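# Nest three cups upside down on the table

## Task

Stack the three cups one inside another, each bigger cup covering a smaller one, so that all three end up upside down (opening toward the table) and upright, not leaning. The stack must stay that way by itself; if it only holds because the hand is supporting it, the goal is not met.

## Robot and tools

Robot: one six-joint arm, its base possibly tilted relative to the table, carrying a five-finger right hand. The only camera is cam_wrist (672x504 pixels).

Frames. The scene frame has its origin on the tabletop below the arm base, +z up, and +y to the left when facing along +x. Results give the hand point position in metres and its orientation as end_effector_quat_wxyz, plus velocities in m/s and rad/s. At long reach the printed position can be somewhat off. The hand point sits 0.05 m in front of the palm, where index pad and thumb tip meet in a pinch. Its own axes: +z runs along the straightened fingers, +y points out of the palm, and +x crosses the palm toward the little finger, away from the thumb. Straight fingers extend 0.06 to 0.07 m past the point along +z. Across the palm the hand extends 0.08 m on the little-finger side; on the thumb side 0.02 m when the thumb is turned in front of the palm, otherwise up to 0.09 m. A fixed wrist bracket on the little-finger side stands 0.03 m beyond the point along +y and 0.11 m across the palm; it can collide with things. Rotating the hand, especially about x or y, shifts the hand point slightly.

A row is 14 numbers, each in [-1, 1], in this order: dx, dy, dz, rx, ry, rz, little, ring, middle, index, thumb_bend, thumb_turn, force_limit, speed. The first six are an offset, not a pose: the target relative to the hand point's measured pose at the start of the action, expressed in the hand point's own axes. 1.0 equals 0.6 m for dx, dy, dz and 180 degrees for the rotation vector rx, ry, rz. Finger numbers are targets: +1 open or straight, -1 fully curled. thumb_bend: +1 straight, -1 fully bent. thumb_turn: +1 alongside the palm, -1 swung in front of the palm facing the fingers. A pinch is roughly index -0.22, thumb_bend -0.75, thumb_turn -0.57. force_limit maps linearly from about 0 N at -1 to 10 N at +1 at the fingertip (15 N for the two thumb motors); it stops closing only. speed runs linearly from nearly zero at -1 to full at +1, where a complete finger stroke takes 0.6 s.

execute_actions(actions): a list of actions, run in order. Each action is a list of up to 15 rows, one per 1/30 s step; a short table repeats its last row to fill 15 steps. All rows of an action are offsets from that action's starting pose, not chained from row to row. The first action of a call starts from the pose in the latest result. An empty list just returns state and images. Each step the commanded pose is clipped to 100 mm and 16 degrees from the measured pose, so large offsets need several actions; motion trails commands by about 0.17 s, and position wins over orientation when both cannot be met.

move(target, speed, stop_force, blocking): target is one 14-number row whose first six are offsets from the pose in the last result that reported one; the hand point follows a straight path there over 0.5 to 10 s (cut off at 10 s). speed is top path speed in m/s, 0.002 to 0.5, default 0.25; turning is capped at twice that in rad/s. The hand numbers go out at the start. The path ignores obstacles and the hand may lag, stray or overshoot speed, especially with a near-straight arm. stop_force (N, 13 to 80, allowed after 0.2 s of scene time) ends the path when the wrist sensor reads that much extra push against the motion for two steps; the hand then backs to its pose two steps earlier. Press can briefly exceed it. It is judged along the line to target in the starting hand axes, so it is unreliable on rotating moves; leave it out when backing away from contact. blocking=false returns after 0.5 s while the arm continues (not allowed with stop_force); poll with wait(0), and other motion calls are refused until it ends. The move line reports the ending: done, off_target, moving, held, fault, or contact (stop_force triggered; takes precedence), the distance from target, and limits such as paced (pose clipped) or held (steps blocked, after which motion can jump faster).

wait(seconds): 0 to 10, robot keeps its last command. stop(): brakes a running move. zoom_image(camera, region): camera "cam_wrist", region [x0, y0, x1, y1] in pixels from top-left, at most 504 by 504. show_instructions(): shows reference images. finished_scene(scene): ends the current scene, given its number; irreversible.

Result lines: state pose and velocities; Hand target (where the controller now drives); step readings of end_effector_position, with HELD where a row was held back; "pose unreachable" when the clearance check (which includes the base mount) changed or blocked a command; Wrist force and Wrist torque [x y z] in hand axes, pointing from a contacted surface into the arm, with offset up to about 5.5 N, noise SD up to 3.4 N, saturation near 100 N; "no reading" is harmless. hand_measured (positions on the command scale), hand_stopped_by (moving, target, force, stalled, fault), hand_load_n (positive when pushing a finger open; near 0 means the grip is lost), hand_force_limit, hand_speed, all six-valued in motor order.

Gripping: turn the thumb fully in front of the palm before reaching; the hand then wraps objects 0.035 to 0.08 m wide, centred toward the wrist from the hand point. Motors start only when their target changes by 0.01 or more and lock on arrival or at force_limit; resending the same numbers keeps a grip. Close at speed -0.9 or slower for a soft grip. To loosen, command more open than hand_measured.

Avoid: anything leaving the table, drops, slams, hard pushes. The arm is stiff: aiming even slightly past firm contact can fault it. Joint load limits (N m): shoulder pan 290, shoulder lift 290, elbow 132, wrists 47.5 each; any outside force reaching 150 N also faults. A fault freezes the arm for 10 s and drops the rest of the call. Holding loads heats motors: MOTOR HOT at 70 °C, OVER-TEMPERATURE FAULT with brakes at 85 °C.

Each tool is called after "Emit:" by a JSON object that holds its "method" and its "body".

Reference images:

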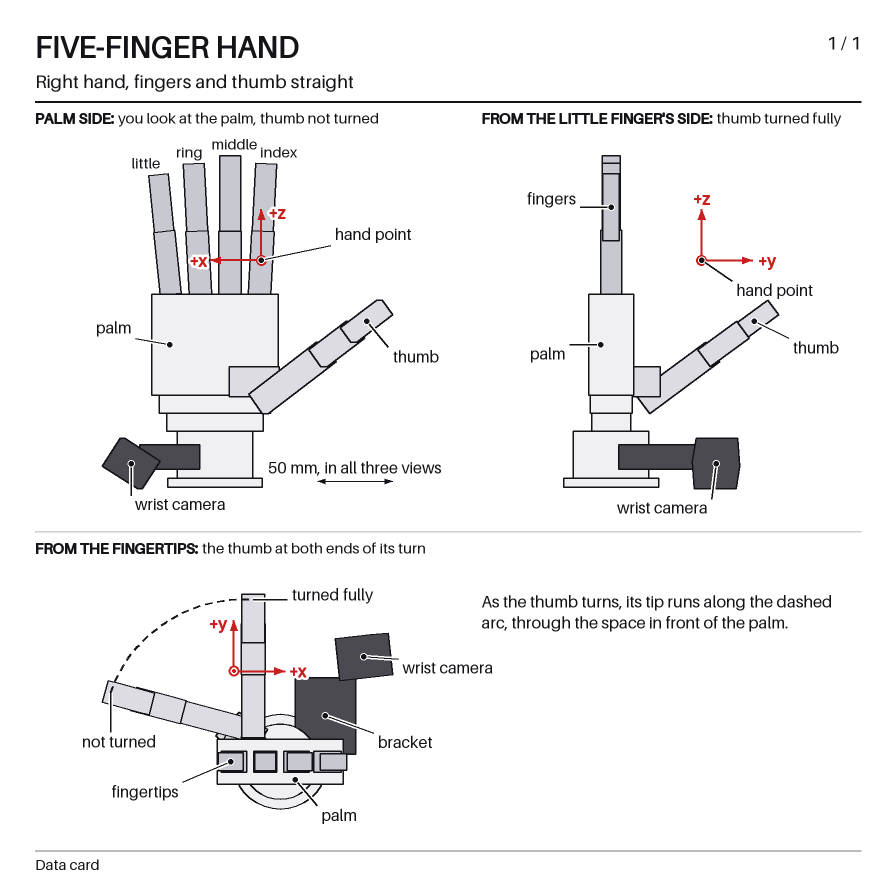

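## Session

Emit:
{"method": "execute_actions", "body": {"actions": []}}

Scene clock: 0.00 s.
end_effector_position=(+0.8167, -0.2348, +0.3681) hand_measured=(+1.000, +1.000, +1.000, +1.000, +1.000, +1.000) hand_load_n=(+0.0, +0.0, +0.0, +0.0, +0.0, +0.0) hand_stopped_by=(target, target, target, target, target, target) hand_force_limit=0.00 hand_speed=-0.80 end_effector_quat_wxyz=(+0.157, +0.986, +0.038, -0.043) end_effector_velocity=(+0.001, +0.000, +0.002) end_effector_angular_velocity=(-0.002, -0.004, +0.000)
Joint positions: [-0.281 -0.866  1.011  1.387  1.888  1.174]
Joint velocities: [ 0.001 -0.001 -0.002 -0.001  0.001  0.001]
Wrist force (N, on the end effector, along its own x y z axes, offset not removed): no reading
Wrist torque (N m, same axes, about the end effector's origin, offset not removed): no reading
Hand target: +0.817, -0.235, +0.368; +0.157, +0.986, +0.038, -0.043

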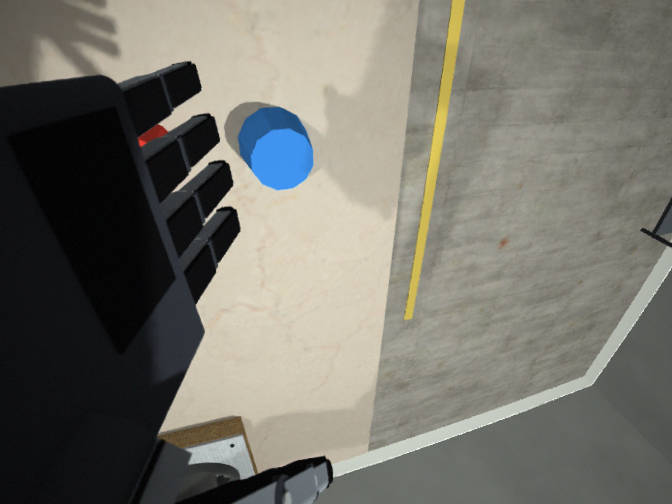

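Emit:
{"method": "move", "body": {"target": [0.02,-0.32,-0.15,0.1005,0.0275,0.0243,1,1,1,1,1,1,0,0]}}

Scene clock: 2.17 s.
end_effector_position=(+0.8179, -0.0242, +0.3932) hand_measured=(+1.000, +1.000, +1.000, +1.000, +1.000, +1.000) hand_load_n=(+0.0, +0.0, +0.0, +0.0, +0.0, +0.0) hand_stopped_by=(target, target, target, target, target, target) hand_force_limit=0.00 hand_speed=0.00 end_effector_quat_wxyz=(+0.000, +1.000, +0.000, -0.000) end_effector_velocity=(-0.001, +0.003, -0.001) end_effector_angular_velocity=(+0.004, +0.004, +0.000)
Joint positions: [-0.136 -0.913  0.989  1.485  1.564  1.401]
Joint velocities: [ 0.002  0.001  0.002  0.001 -0.003  0.002]
Wrist force (N, on the end effector, along its own x y z axes, offset not removed): [-3.2 -7.3 -5.4]
Wrist torque (N m, same axes, about the end effector's origin, offset not removed): [-0.45 0.59 -0.53]
Hand target: +0.818, -0.024, +0.393; -0.000, +1.000, +0.000, -0.000
Off the commanded pose: 0.000 m, 0 deg.
move: done

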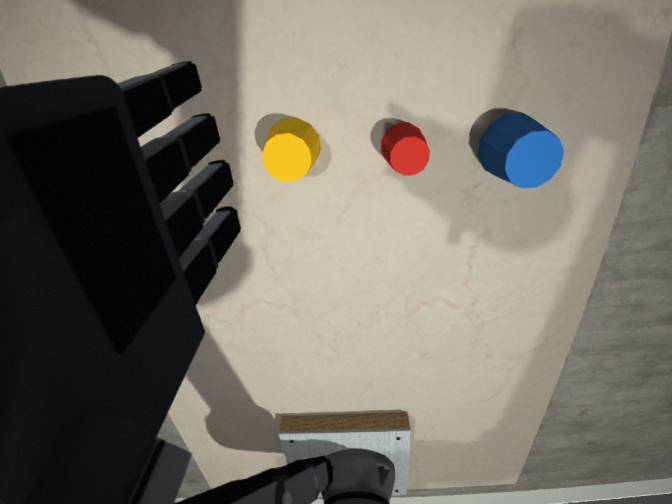

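Emit:
{"method": "move", "body": {"target": [0,0,0.25,0,0,0,1,1,1,1,1,1,0,0]}}

Emit:
{"method": "move", "body": {"target": [0,0.2,0,0,0,0,1,1,1,1,1,1,0,0]}}

Scene clock: 3.83 s.
end_effector_position=(+0.8178, -0.0244, +0.2435) hand_measured=(+1.000, +1.000, +1.000, +1.000, +1.000, +1.000) hand_load_n=(+0.0, +0.0, +0.0, +0.0, +0.0, +0.0) hand_stopped_by=(target, target, target, target, target, target) hand_force_limit=0.00 hand_speed=0.00 end_effector_quat_wxyz=(+0.000, +1.000, +0.000, -0.000) end_effector_velocity=(+0.000, +0.000, -0.003) end_effector_angular_velocity=(-0.000, -0.001, -0.001)
Joint positions: [-0.135 -0.858  1.163  1.257  1.564  1.402]
Joint velocities: [ 0.     0.002  0.002 -0.005  0.     0.001]
Wrist force (N, on the end effector, along its own x y z axes, offset not removed): [1.2 -4.2 3.1]
Wrist torque (N m, same axes, about the end effector's origin, offset not removed): [-0.44 -0.25 0.07]
Hand target: +0.818, -0.024, +0.243; +0.000, +1.000, +0.000, -0.000
Off the commanded pose: 0.000 m, 0 deg.
move: done

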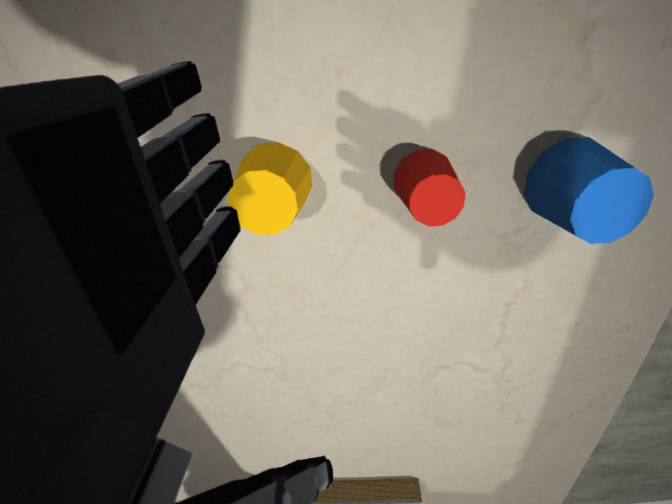

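Scene clock: 5.03 s.
end_effector_position=(+0.8180, -0.1441, +0.2437) hand_measured=(+1.000, +1.000, +1.000, +1.000, +1.000, +1.000) hand_load_n=(+0.0, +0.0, +0.0, +0.0, +0.0, +0.0) hand_stopped_by=(target, target, target, target, target, target) hand_force_limit=0.00 hand_speed=0.00 end_effector_quat_wxyz=(+0.000, +1.000, +0.000, -0.000) end_effector_velocity=(-0.000, -0.003, +0.001) end_effector_angular_velocity=(-0.000, +0.000, -0.002)
Joint positions: [-0.275 -0.851  1.151  1.262  1.562  1.262]
Joint velocities: [-0.004 -0.001 -0.001  0.002  0.    -0.002]
Wrist force (N, on the end effector, along its own x y z axes, offset not removed): [-4.3 -4.9 -1.2]
Wrist torque (N m, same axes, about the end effector's origin, offset not removed): [-0.25 0.74 -0.42]
Hand target: +0.818, -0.144, +0.244; +0.000, +1.000, +0.000, -0.000
Off the commanded pose: 0.000 m, 0 deg.
move: done

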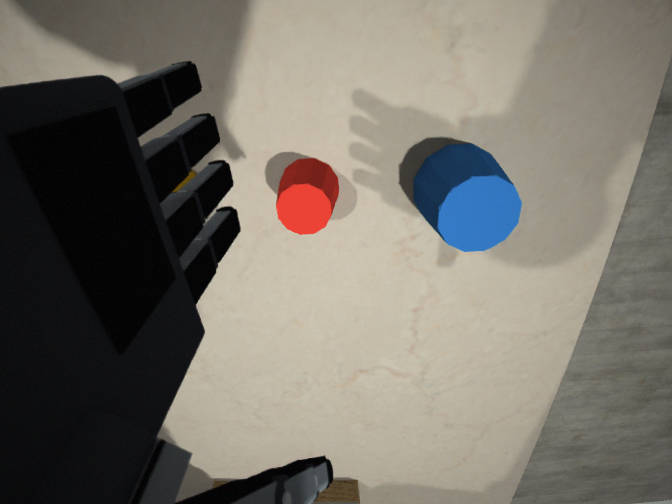

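Emit:
{"method": "move", "body": {"target": [-0.2,-0.29,0.05,0,0.5,0,1,1,1,1,1,-1,0,0], "speed": 0.4}}

Emit:
{"method": "move", "body": {"target": [-0.25,0,0,0,0,0,1,1,1,1,1,-1,0,0], "speed": 0.15}}

Scene clock: 9.97 s.
end_effector_position=(+0.6980, +0.0296, +0.2135) hand_measured=(+1.000, +1.000, +1.000, +1.000, +1.000, -1.000) hand_load_n=(+0.0, +0.0, +0.0, +0.0, +0.0, +0.0) hand_stopped_by=(target, target, target, target, target, target) hand_force_limit=0.00 hand_speed=0.00 end_effector_quat_wxyz=(-0.001, +0.708, +0.001, +0.706) end_effector_velocity=(+0.001, +0.001, -0.001) end_effector_angular_velocity=(-0.002, -0.018, -0.001)
Joint positions: [-0.173 -1.453  2.412 -0.966  1.361  1.578]
Joint velocities: [ 0.003  0.011  0.006 -0.036  0.004  0.002]
Wrist force (N, on the end effector, along its own x y z axes, offset not removed): [1.1 1.2 -0.4]
Wrist torque (N m, same axes, about the end effector's origin, offset not removed): [0.47 -0.10 0.28]
Hand target: +0.698, +0.030, +0.213; -0.001, +0.708, +0.001, +0.707
Off the commanded pose: 0.000 m, 0 deg.
move: done

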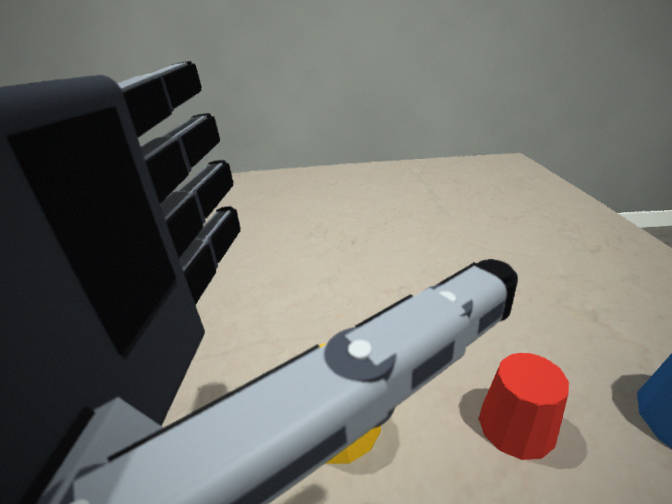

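Scene clock: 11.60 s.
end_effector_position=(+0.6975, +0.0294, +0.0636) hand_measured=(+1.000, +1.000, +1.000, +1.000, +1.000, -1.000) hand_load_n=(+0.0, +0.0, +0.0, +0.0, +0.0, +0.0) hand_stopped_by=(target, target, target, target, target, target) hand_force_limit=0.00 hand_speed=0.00 end_effector_quat_wxyz=(-0.001, +0.708, +0.001, +0.706) end_effector_velocity=(+0.000, -0.000, -0.002) end_effector_angular_velocity=(-0.001, -0.003, -0.001)
Joint positions: [-0.171 -1.107  2.452 -1.353  1.364  1.578]
Joint velocities: [ 0.     0.006 -0.    -0.009  0.001 -0.   ]
Wrist force (N, on the end effector, along its own x y z axes, offset not removed): [0.1 -4.7 -7.8]
Wrist torque (N m, same axes, about the end effector's origin, offset not removed): [-0.06 0.15 -0.26]
Hand target: +0.698, +0.029, +0.063; -0.001, +0.708, +0.001, +0.706
Off the commanded pose: 0.000 m, 0 deg.
move: done

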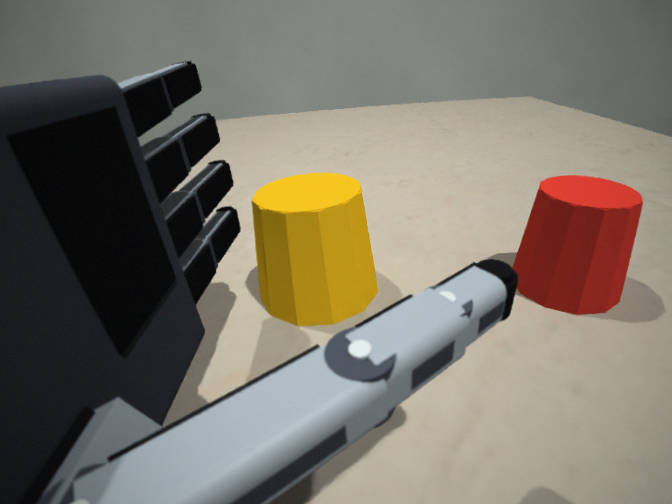

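Emit:
{"method": "move", "body": {"target": [-0.047,0,0.12,0,0,0,1,1,1,1,1,-1,0,0], "speed": 0.08}}

Scene clock: 13.40 s.
end_effector_position=(+0.7691, +0.0295, +0.0352) hand_measured=(+1.000, +1.000, +1.000, +1.000, +1.000, -1.000) hand_load_n=(+0.0, +0.0, +0.0, +0.0, +0.0, +0.0) hand_stopped_by=(target, target, target, target, target, target) hand_force_limit=0.00 hand_speed=0.00 end_effector_quat_wxyz=(-0.001, +0.708, +0.001, +0.706) end_effector_velocity=(+0.003, -0.001, +0.000) end_effector_angular_velocity=(-0.000, -0.002, -0.000)
Joint positions: [-0.14  -1.001  2.311 -1.318  1.395  1.577]
Joint velocities: [ 0.     0.002 -0.005  0.001  0.001  0.   ]
Wrist force (N, on the end effector, along its own x y z axes, offset not removed): [0.1 -1.4 -2.7]
Wrist torque (N m, same axes, about the end effector's origin, offset not removed): [0.41 0.17 0.09]
Hand target: +0.769, +0.030, +0.035; -0.001, +0.708, +0.001, +0.706
Off the commanded pose: 0.000 m, 0 deg.
move: done

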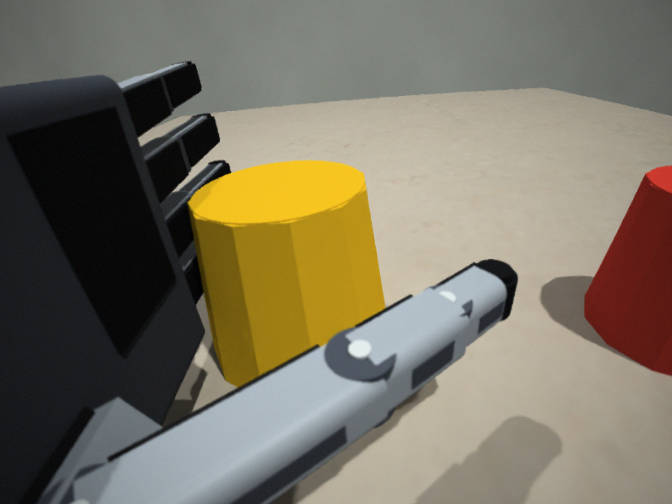

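Emit:
{"method": "move", "body": {"target": [0,0,0.033,0,0,0,1,1,1,1,1,-1,0,0], "speed": 0.05}}

Emit:
{"method": "move", "body": {"target": [0,0,0,0,0,0,1,1,-0.8,-0.8,-0.8,-1,0.4,-0.6]}}

Emit:
{"method": "move", "body": {"target": [0.15,0,0,0,0,0,1,1,-0.8,-0.8,-0.8,-1,0.4,-0.6], "speed": 0.1}}

Scene clock: 14.80 s.
end_effector_position=(+0.7886, +0.0295, +0.0352) hand_measured=(+1.000, +1.000, +1.000, +1.000, +1.000, -1.000) hand_load_n=(+0.0, +0.0, +0.0, +0.0, +0.0, +0.0) hand_stopped_by=(target, target, target, target, target, target) hand_force_limit=0.00 hand_speed=0.00 end_effector_quat_wxyz=(-0.001, +0.708, +0.001, +0.706) end_effector_velocity=(+0.002, +0.000, +0.001) end_effector_angular_velocity=(-0.001, -0.000, +0.000)
Joint positions: [-0.133 -0.989  2.273 -1.292  1.402  1.577]
Joint velocities: [ 0.001 -0.    -0.004  0.004  0.001 -0.001]
Wrist force (N, on the end effector, along its own x y z axes, offset not removed): [-1.1 -2.1 -1.5]
Wrist torque (N m, same axes, about the end effector's origin, offset not removed): [0.02 0.17 -0.20]
Hand target: +0.789, +0.030, +0.035; -0.001, +0.708, +0.001, +0.706
Off the commanded pose: 0.000 m, 0 deg.
move: done

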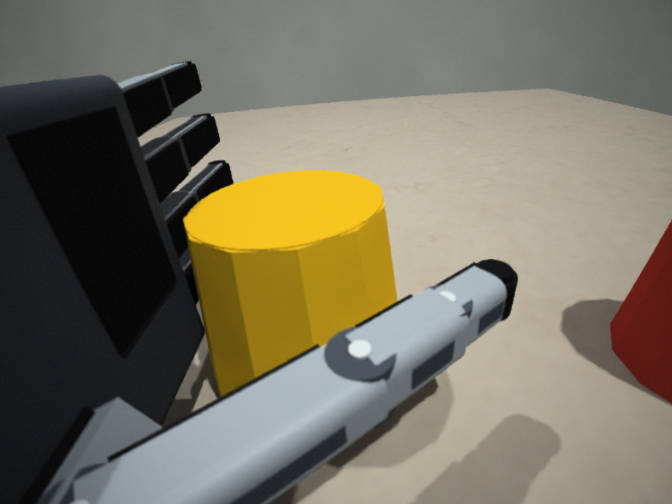

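Scene clock: 16.37 s.
end_effector_position=(+0.7885, +0.0296, +0.0351) hand_measured=(+1.000, +1.000, +0.140, +0.206, +0.502, -1.000) hand_load_n=(+0.0, +0.0, +10.5, +6.5, +14.5, +0.0) hand_stopped_by=(target, target, force, force, force, target) hand_force_limit=0.40 hand_speed=-0.60 end_effector_quat_wxyz=(-0.001, +0.708, +0.001, +0.706) end_effector_velocity=(+0.000, -0.000, +0.000) end_effector_angular_velocity=(-0.002, -0.001, -0.000)
Joint positions: [-0.133 -0.989  2.273 -1.292  1.402  1.577]
Joint velocities: [-0.    -0.    -0.     0.     0.    -0.001]
Wrist force (N, on the end effector, along its own x y z axes, offset not removed): [0.0 -1.4 2.1]
Wrist torque (N m, same axes, about the end effector's origin, offset not removed): [-0.03 0.11 -0.06]
Hand target: +0.789, +0.030, +0.035; -0.001, +0.708, +0.001, +0.706
Off the commanded pose: 0.000 m, 0 deg.
move: done

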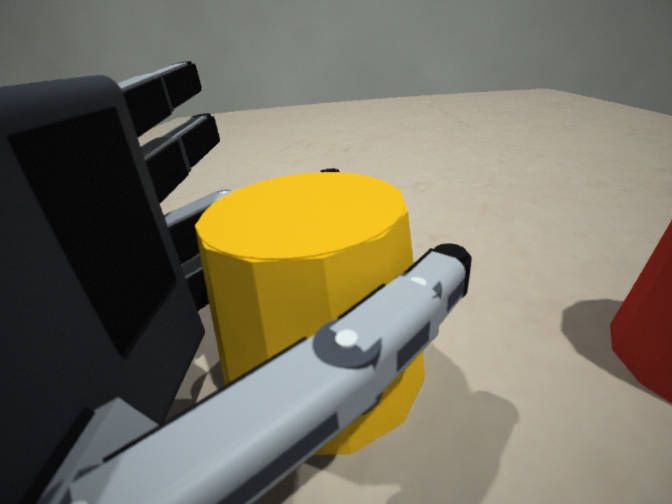

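Scene clock: 17.83 s.
end_effector_position=(+0.7888, +0.0297, +0.1249) hand_measured=(+1.000, +1.000, +0.140, +0.206, +0.502, -1.000) hand_load_n=(+0.0, +0.0, +10.5, +6.5, +14.5, +0.5) hand_stopped_by=(target, target, force, force, force, target) hand_force_limit=0.40 hand_speed=-0.60 end_effector_quat_wxyz=(-0.001, +0.708, +0.001, +0.706) end_effector_velocity=(+0.001, -0.000, +0.004) end_effector_angular_velocity=(-0.001, -0.002, +0.001)
Joint positions: [-0.134 -1.168  2.272 -1.111  1.401  1.577]
Joint velocities: [-0.001 -0.005 -0.002  0.006 -0.001 -0.001]
Wrist force (N, on the end effector, along its own x y z axes, offset not removed): [-1.7 -9.7 -2.1]
Wrist torque (N m, same axes, about the end effector's origin, offset not removed): [-1.06 0.35 -0.46]
Hand target: +0.789, +0.030, +0.125; -0.001, +0.708, +0.001, +0.706
Off the commanded pose: 0.000 m, 0 deg.
move: done

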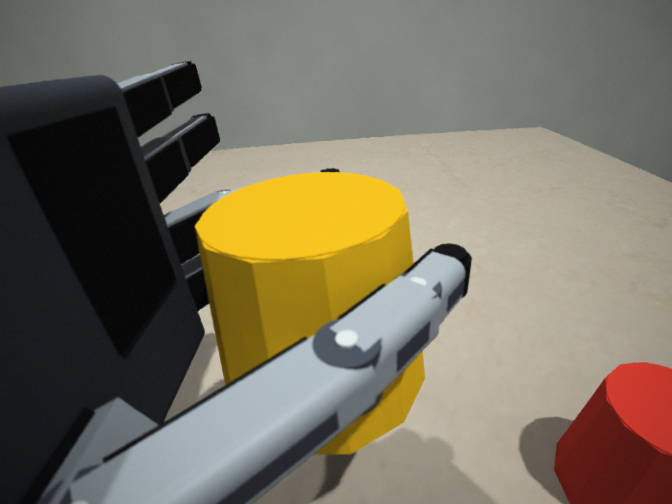

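Emit:
{"method": "move", "body": {"target": [0,0.238,-0.006,0,0,0,1,1,-0.8,-0.8,-0.8,-1,0.4,-0.6], "speed": 0.15}}

Emit:
{"method": "move", "body": {"target": [-0.148,0,0,0,0,0,1,1,-0.8,-0.8,-0.8,-1,0.4,-0.6], "speed": 0.03, "stop_force": 13}}

Scene clock: 20.10 s.
end_effector_position=(+0.7854, -0.1128, +0.1252) hand_measured=(+1.000, +1.000, +0.140, +0.206, +0.502, -1.000) hand_load_n=(+0.0, +0.0, +10.5, +6.5, +14.5, +0.5) hand_stopped_by=(target, target, force, force, force, target) hand_force_limit=0.40 hand_speed=-0.60 end_effector_quat_wxyz=(-0.001, +0.708, +0.001, +0.706) end_effector_velocity=(-0.000, -0.003, -0.001) end_effector_angular_velocity=(+0.001, +0.001, +0.000)
Joint positions: [-0.412 -1.175  2.288 -1.121  1.123  1.58 ]
Joint velocities: [-0.006  0.001 -0.001  0.002 -0.006  0.   ]
Wrist force (N, on the end effector, along its own x y z axes, offset not removed): [-3.4 -1.5 -6.6]
Wrist torque (N m, same axes, about the end effector's origin, offset not removed): [0.24 0.56 -0.30]
Hand target: +0.785, -0.113, +0.125; -0.001, +0.708, +0.001, +0.706
Off the commanded pose: 0.000 m, 0 deg.
move: done

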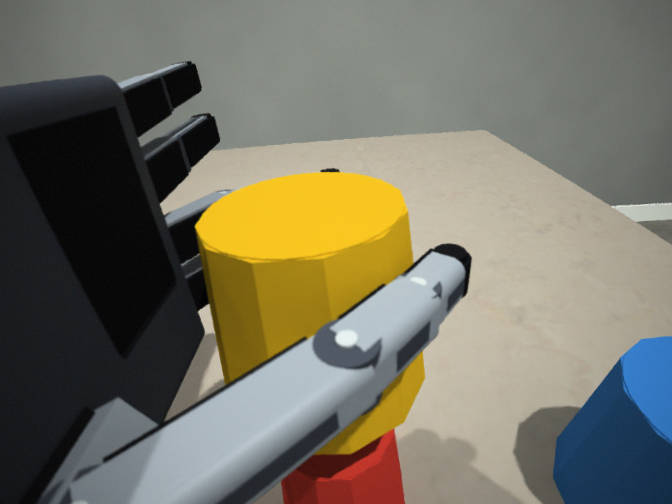

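Scene clock: 23.47 s.
end_effector_position=(+0.7851, -0.1129, +0.0366) hand_measured=(+1.000, +1.000, +0.140, +0.206, +0.502, -1.000) hand_load_n=(+0.0, +0.0, +10.5, +6.5, +14.5, +0.0) hand_stopped_by=(target, target, force, force, force, target) hand_force_limit=0.40 hand_speed=-0.60 end_effector_quat_wxyz=(-0.001, +0.708, +0.001, +0.706) end_effector_velocity=(+0.001, -0.001, -0.001) end_effector_angular_velocity=(-0.000, -0.002, -0.001)
Joint positions: [-0.411 -0.995  2.29  -1.303  1.124  1.58 ]
Joint velocities: [-0.001  0.005 -0.003 -0.005  0.     0.001]
Wrist force (N, on the end effector, along its own x y z axes, offset not removed): [1.6 0.5 -5.9]
Wrist torque (N m, same axes, about the end effector's origin, offset not removed): [0.64 -0.35 0.22]
Hand target: +0.785, -0.113, +0.036; -0.001, +0.708, +0.001, +0.706
Off the commanded pose: 0.000 m, 0 deg.
move: done

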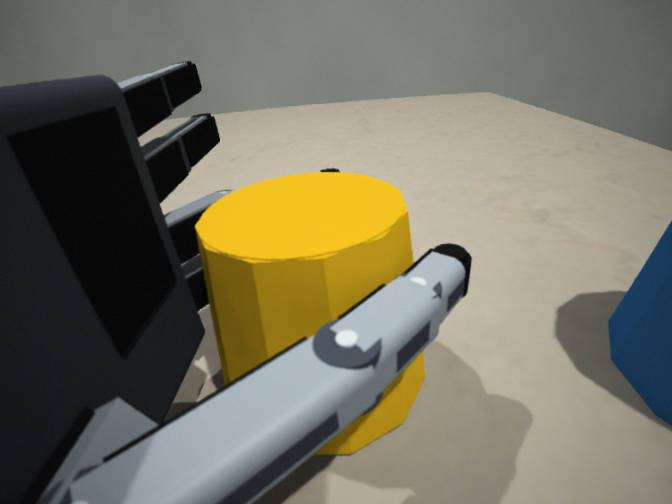

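Emit:
{"method": "move", "body": {"target": [0,0,0,0,0,0,1,1,1,1,1,-1,0.4,0]}}

Emit:
{"method": "move", "body": {"target": [0.15,0,-0.03,0,0,0,1,1,1,1,1,-1,0.4,0], "speed": 0.15}}

Emit:
{"method": "move", "body": {"target": [0,0.253,-0.03,0,0,0,1,1,1,1,1,-1,0.4,0]}}

Emit:
{"method": "move", "body": {"target": [-0.13,0,0,0,0,0,1,1,1,1,1,-1,0.4,0], "speed": 0.08, "stop_force": 13}}

Scene clock: 24.87 s.
end_effector_position=(+0.7851, -0.1130, +0.0365) hand_measured=(+1.000, +1.000, +1.000, +1.000, +1.000, -1.000) hand_load_n=(+0.0, +0.0, +0.0, +0.0, +0.0, +0.0) hand_stopped_by=(target, target, target, target, target, target) hand_force_limit=0.40 hand_speed=0.00 end_effector_quat_wxyz=(-0.001, +0.708, +0.001, +0.706) end_effector_velocity=(+0.001, -0.001, +0.002) end_effector_angular_velocity=(-0.001, -0.003, -0.001)
Joint positions: [-0.411 -0.995  2.29  -1.303  1.124  1.58 ]
Joint velocities: [-0.001 -0.002 -0.    -0.001  0.     0.   ]
Wrist force (N, on the end effector, along its own x y z axes, offset not removed): [0.8 2.1 -6.3]
Wrist torque (N m, same axes, about the end effector's origin, offset not removed): [1.05 0.14 0.09]
Hand target: +0.785, -0.113, +0.037; -0.001, +0.708, +0.001, +0.706
Off the commanded pose: 0.000 m, 0 deg.
move: done

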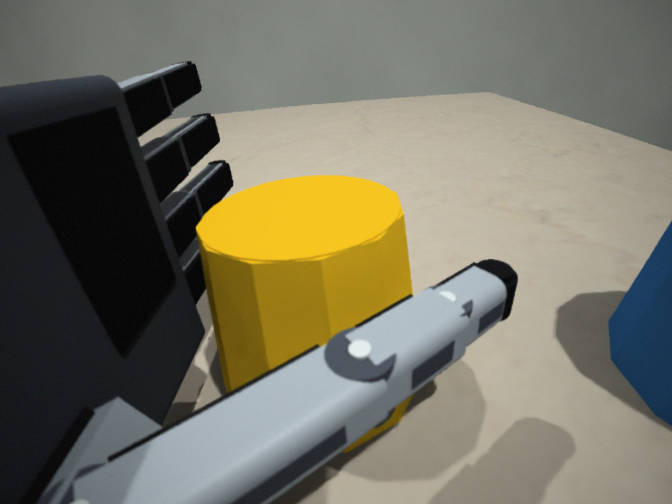

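Scene clock: 26.13 s.
end_effector_position=(+0.7675, -0.1129, +0.1264) hand_measured=(+1.000, +1.000, +1.000, +1.000, +1.000, -1.000) hand_load_n=(+0.0, +0.0, +0.0, +0.0, +0.0, +0.0) hand_stopped_by=(target, target, target, target, target, target) hand_force_limit=0.40 hand_speed=0.00 end_effector_quat_wxyz=(-0.001, +0.708, +0.001, +0.706) end_effector_velocity=(-0.001, -0.000, +0.001) end_effector_angular_velocity=(-0.000, +0.003, +0.001)
Joint positions: [-0.429 -1.195  2.323 -1.136  1.106  1.58 ]
Joint velocities: [-0.001 -0.004  0.001  0.006 -0.002 -0.001]
Wrist force (N, on the end effector, along its own x y z axes, offset not removed): [1.0 -4.5 -0.6]
Wrist torque (N m, same axes, about the end effector's origin, offset not removed): [-0.37 -0.05 -0.07]
Hand target: +0.767, -0.113, +0.127; -0.001, +0.708, +0.001, +0.706
Off the commanded pose: 0.000 m, 0 deg.
move: done

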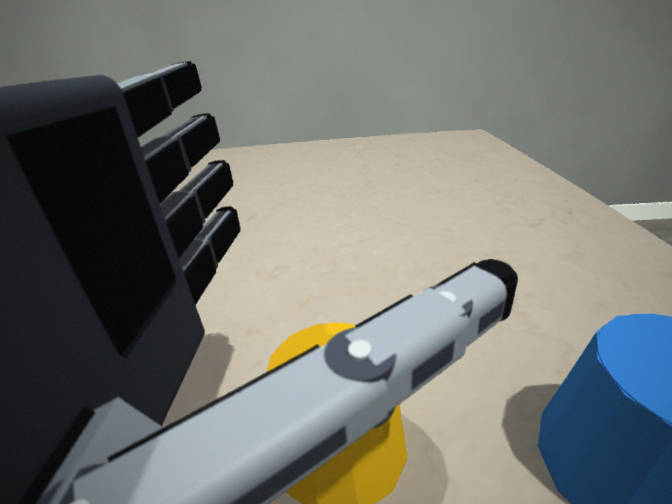

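Scene clock: 27.47 s.
end_effector_position=(+0.7496, -0.2644, +0.1267) hand_measured=(+1.000, +1.000, +1.000, +1.000, +1.000, -1.000) hand_load_n=(+0.0, +0.0, +0.0, +0.0, +0.0, +0.0) hand_stopped_by=(target, target, target, target, target, target) hand_force_limit=0.40 hand_speed=0.00 end_effector_quat_wxyz=(-0.001, +0.708, +0.001, +0.706) end_effector_velocity=(+0.000, -0.003, +0.000) end_effector_angular_velocity=(+0.000, -0.000, +0.000)
Joint positions: [-0.709 -1.172  2.282 -1.12   0.826  1.584]
Joint velocities: [-0.005  0.001 -0.002  0.001 -0.005  0.001]
Wrist force (N, on the end effector, along its own x y z axes, offset not removed): [-3.7 -5.9 -2.7]
Wrist torque (N m, same axes, about the end effector's origin, offset not removed): [-0.53 0.74 -0.51]
Hand target: +0.750, -0.265, +0.127; -0.001, +0.708, +0.001, +0.706
Off the commanded pose: 0.000 m, 0 deg.
move: done

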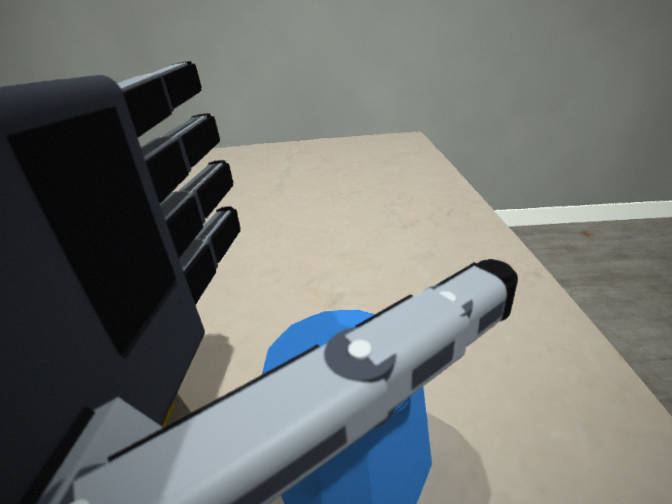

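Scene clock: 28.97 s.
end_effector_position=(+0.7494, -0.2645, +0.0490) hand_measured=(+1.000, +1.000, +1.000, +1.000, +1.000, -1.000) hand_load_n=(+0.0, +0.0, +0.0, +0.0, +0.0, +0.0) hand_stopped_by=(target, target, target, target, target, target) hand_force_limit=0.40 hand_speed=0.00 end_effector_quat_wxyz=(-0.001, +0.708, +0.001, +0.706) end_effector_velocity=(+0.000, +0.001, -0.004) end_effector_angular_velocity=(+0.002, +0.000, +0.001)
Joint positions: [-0.708 -1.016  2.285 -1.279  0.827  1.584]
Joint velocities: [ 0.001  0.007 -0.001 -0.006 -0.     0.002]
Wrist force (N, on the end effector, along its own x y z axes, offset not removed): [0.5 -3.5 -0.2]
Wrist torque (N m, same axes, about the end effector's origin, offset not removed): [-0.46 0.01 -0.05]
Hand target: +0.749, -0.265, +0.049; -0.001, +0.708, +0.001, +0.706
Off the commanded pose: 0.000 m, 0 deg.
move: done

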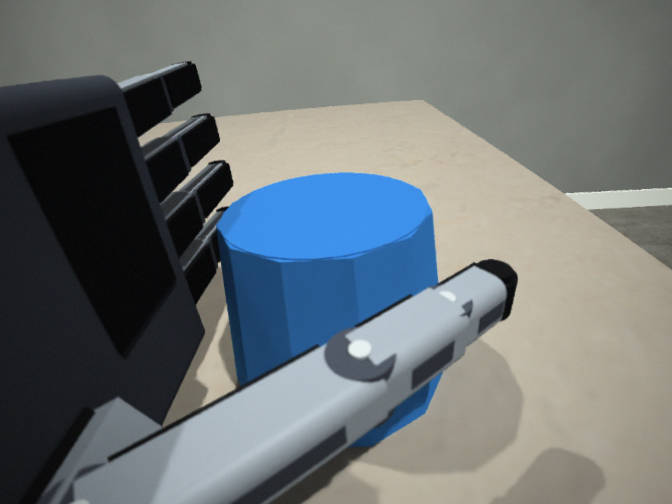

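Emit:
{"method": "move", "body": {"target": [-0.012,0.007,0.023,0,0,0,1,1,1,1,1,-1,0,0], "speed": 0.04}}

Emit:
{"method": "move", "body": {"target": [0,0,0,0,0,0,1,1,-0.8,-0.8,-0.8,-1,0.4,-0.6]}}

Emit:
{"method": "move", "body": {"target": [0.155,0,0,0,0,0,1,1,-0.8,-0.8,-0.8,-1,0.4,-0.6], "speed": 0.1}}

Scene clock: 30.20 s.
end_effector_position=(+0.7628, -0.2686, +0.0419) hand_measured=(+1.000, +1.000, +1.000, +1.000, +1.000, -1.000) hand_load_n=(+0.0, +0.0, +0.0, +0.0, +0.0, +0.0) hand_stopped_by=(target, target, target, target, target, target) hand_force_limit=0.00 hand_speed=0.00 end_effector_quat_wxyz=(-0.001, +0.708, +0.001, +0.706) end_effector_velocity=(+0.003, -0.001, -0.000) end_effector_angular_velocity=(-0.002, -0.001, +0.001)
Joint positions: [-0.696 -0.993  2.257 -1.274  0.839  1.584]
Joint velocities: [ 0.002  0.004 -0.005  0.     0.001 -0.001]
Wrist force (N, on the end effector, along its own x y z axes, offset not removed): [-2.5 -7.0 3.6]
Wrist torque (N m, same axes, about the end effector's origin, offset not removed): [-1.14 0.21 -0.28]
Hand target: +0.763, -0.269, +0.042; -0.001, +0.708, +0.001, +0.706
Off the commanded pose: 0.000 m, 0 deg.
move: done

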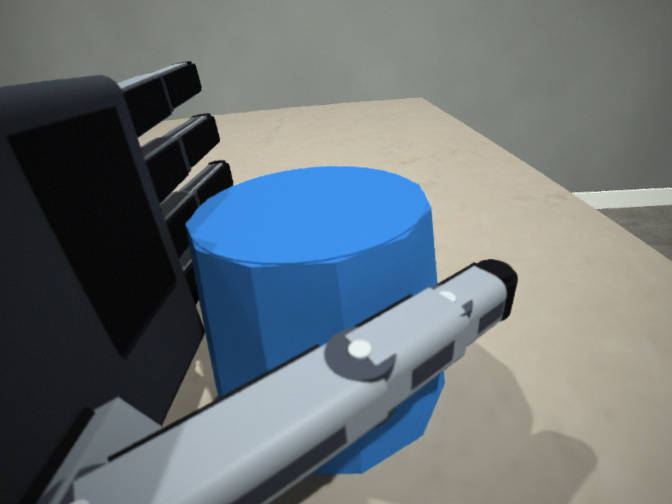

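Scene clock: 31.47 s.
end_effector_position=(+0.7628, -0.2686, +0.0418) hand_measured=(+1.000, +1.000, +0.338, +0.428, +0.686, -1.000) hand_load_n=(+0.0, +0.0, +7.5, +5.5, +18.5, +0.0) hand_stopped_by=(target, target, force, force, force, target) hand_force_limit=0.40 hand_speed=-0.60 end_effector_quat_wxyz=(-0.001, +0.708, +0.001, +0.706) end_effector_velocity=(-0.000, -0.000, +0.000) end_effector_angular_velocity=(+0.002, -0.000, -0.000)
Joint positions: [-0.696 -0.993  2.257 -1.274  0.839  1.584]
Joint velocities: [-0.001 -0.     0.    -0.    -0.     0.002]
Wrist force (N, on the end effector, along its own x y z axes, offset not removed): [0.9 -3.2 1.9]
Wrist torque (N m, same axes, about the end effector's origin, offset not removed): [-0.41 -0.09 -0.11]
Hand target: +0.763, -0.269, +0.042; -0.001, +0.708, +0.001, +0.706
Off the commanded pose: 0.000 m, 0 deg.
move: done

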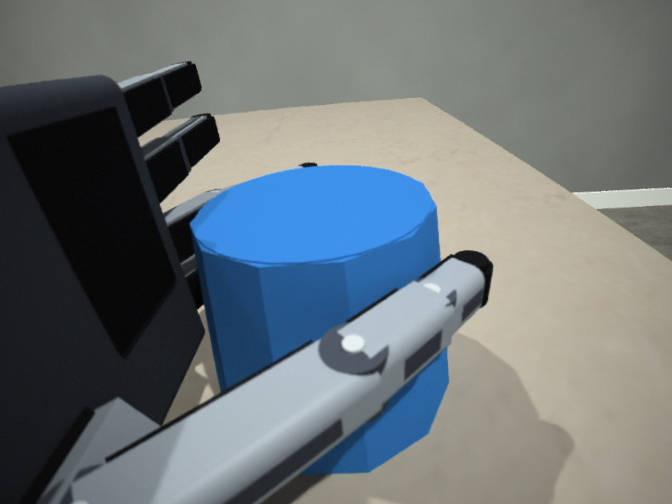

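Scene clock: 32.97 s.
end_effector_position=(+0.7631, -0.2685, +0.1346) hand_measured=(+1.000, +1.000, +0.338, +0.428, +0.686, -1.000) hand_load_n=(+0.0, +0.0, +7.5, +5.5, +18.5, +0.0) hand_stopped_by=(target, target, force, force, force, target) hand_force_limit=0.40 hand_speed=-0.60 end_effector_quat_wxyz=(-0.001, +0.708, +0.001, +0.706) end_effector_velocity=(-0.000, -0.001, +0.002) end_effector_angular_velocity=(-0.000, +0.002, -0.000)
Joint positions: [-0.698 -1.173  2.253 -1.09   0.838  1.584]
Joint velocities: [-0.001 -0.004 -0.001  0.007 -0.001 -0.002]
Wrist force (N, on the end effector, along its own x y z axes, offset not removed): [-1.8 4.2 0.2]
Wrist torque (N m, same axes, about the end effector's origin, offset not removed): [0.96 0.30 0.06]
Hand target: +0.763, -0.268, +0.135; -0.001, +0.708, +0.001, +0.706
Off the commanded pose: 0.000 m, 0 deg.
move: done

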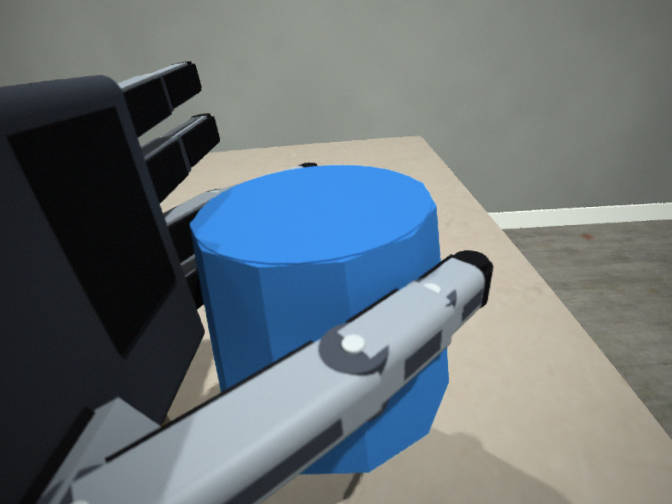

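Target (0.783, -0.109).

Emit:
{"method": "move", "body": {"target": [0,-0.266,0.033,0,0,0,1,1,-0.8,-0.8,-0.8,-1,0.4,-0.6], "speed": 0.15}}

Emit:
{"method": "move", "body": {"target": [-0.153,0,0,0,0,0,1,1,-0.8,-0.8,-0.8,-1,0.4,-0.6], "speed": 0.035, "stop_force": 13}}

Scene clock: 35.03 s.
end_effector_position=(+0.7827, -0.1092, +0.1344) hand_measured=(+1.000, +1.000, +0.338, +0.428, +0.686, -1.000) hand_load_n=(+0.0, +0.0, +7.5, +5.5, +18.5, +0.0) hand_stopped_by=(target, target, force, force, force, target) hand_force_limit=0.40 hand_speed=-0.60 end_effector_quat_wxyz=(-0.001, +0.708, +0.001, +0.706) end_effector_velocity=(+0.001, +0.002, +0.001) end_effector_angular_velocity=(-0.001, -0.002, -0.002)
Joint positions: [-0.408 -1.196  2.292 -1.105  1.127  1.58 ]
Joint velocities: [ 0.006 -0.    -0.001 -0.001  0.008  0.   ]
Wrist force (N, on the end effector, along its own x y z axes, offset not removed): [-3.5 -3.1 -1.1]
Wrist torque (N m, same axes, about the end effector's origin, offset not removed): [-0.02 0.59 -0.45]
Hand target: +0.783, -0.109, +0.134; -0.001, +0.708, +0.001, +0.706
Off the commanded pose: 0.000 m, 0 deg.
move: done

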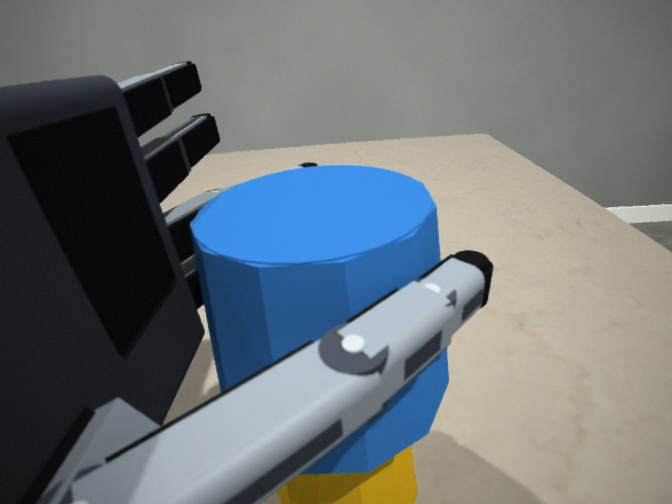

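Scene clock: 38.07 s.
end_effector_position=(+0.7824, -0.1093, +0.0428) hand_measured=(+1.000, +1.000, +0.338, +0.428, +0.686, -1.000) hand_load_n=(+0.0, +0.0, +7.5, +5.5, +18.5, +0.0) hand_stopped_by=(target, target, force, force, force, target) hand_force_limit=0.40 hand_speed=-0.60 end_effector_quat_wxyz=(-0.001, +0.708, +0.001, +0.706) end_effector_velocity=(+0.000, -0.000, -0.001) end_effector_angular_velocity=(-0.001, -0.002, +0.000)
Joint positions: [-0.406 -1.01   2.297 -1.295  1.128  1.58 ]
Joint velocities: [-0.     0.004  0.    -0.007 -0.     0.   ]
Wrist force (N, on the end effector, along its own x y z axes, offset not removed): [7.1 1.6 -1.8]
Wrist torque (N m, same axes, about the end effector's origin, offset not removed): [0.74 -1.30 0.57]
Hand target: +0.782, -0.109, +0.042; -0.001, +0.708, +0.001, +0.706
Off the commanded pose: 0.000 m, 0 deg.
move: done

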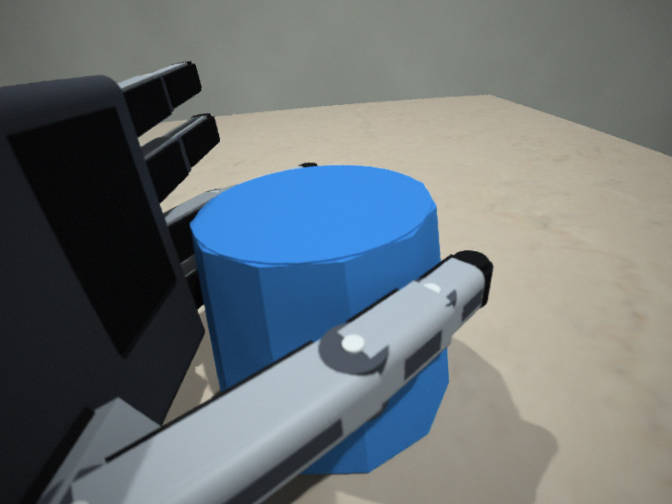

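Emit:
{"method": "move", "body": {"target": [0,0,0,0,0,0,1,1,1,1,1,-1,0.4,0]}}

Emit:
{"method": "move", "body": {"target": [0.05,-0.02,-0.18,0,0,0,1,1,1,1,1,-1,0.4,0]}}

Scene clock: 39.13 s.
end_effector_position=(+0.7825, -0.1093, +0.0428) hand_measured=(+1.000, +1.000, +1.000, +1.000, +1.000, -1.000) hand_load_n=(+0.0, +0.0, +0.0, +0.0, +0.0, +0.0) hand_stopped_by=(target, target, target, target, target, target) hand_force_limit=0.40 hand_speed=0.00 end_effector_quat_wxyz=(-0.001, +0.708, +0.001, +0.706) end_effector_velocity=(+0.001, -0.001, +0.002) end_effector_angular_velocity=(-0.001, -0.003, -0.001)
Joint positions: [-0.406 -1.01   2.297 -1.295  1.128  1.58 ]
Joint velocities: [-0.001 -0.001 -0.001 -0.    -0.    -0.   ]
Wrist force (N, on the end effector, along its own x y z axes, offset not removed): [4.8 -1.6 -4.9]
Wrist torque (N m, same axes, about the end effector's origin, offset not removed): [0.38 -0.50 0.40]
Hand target: +0.782, -0.109, +0.043; -0.001, +0.708, +0.001, +0.706
Off the commanded pose: 0.000 m, 0 deg.
move: done

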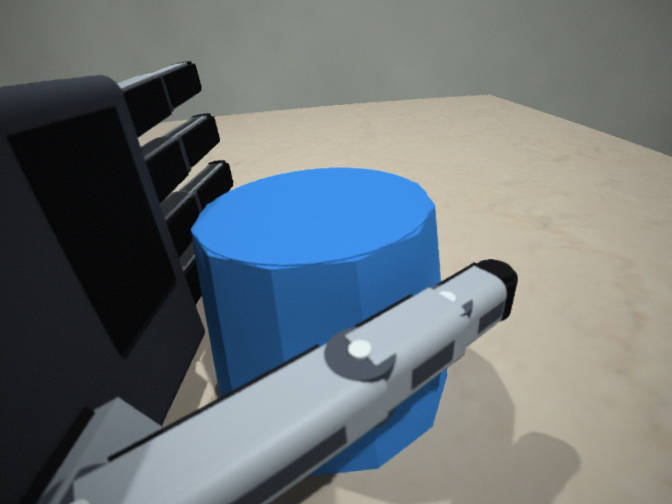

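Scene clock: 40.33 s.
end_effector_position=(+0.6749, -0.0974, +0.0730) hand_measured=(+1.000, +1.000, +1.000, +1.000, +1.000, -1.000) hand_load_n=(+0.0, +0.0, +0.0, +0.0, +0.0, +0.0) hand_stopped_by=(target, target, target, target, target, target) hand_force_limit=0.40 hand_speed=0.00 end_effector_quat_wxyz=(-0.001, +0.708, +0.001, +0.706) end_effector_velocity=(-0.002, +0.001, +0.001) end_effector_angular_velocity=(+0.000, +0.000, +0.003)
Joint positions: [-0.5   -1.148  2.512 -1.373  1.035  1.581]
Joint velocities: [-0.004 -0.003  0.004 -0.    -0.007 -0.   ]
Wrist force (N, on the end effector, along its own x y z axes, offset not removed): [1.3 -7.3 -0.1]
Wrist torque (N m, same axes, about the end effector's origin, offset not removed): [-1.00 -0.12 0.01]
Hand target: +0.675, -0.097, +0.073; -0.001, +0.708, +0.001, +0.706
Off the commanded pose: 0.000 m, 0 deg.
move: done

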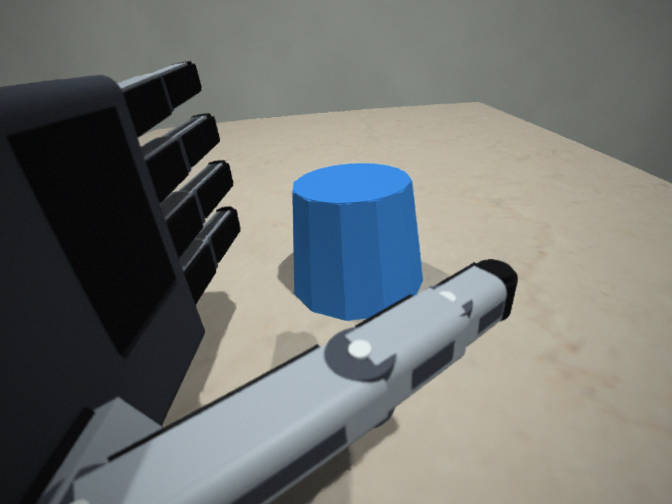

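Emit:
{"method": "finished_scene", "body": {"scene": 1}}

The scene is finished: the task was done.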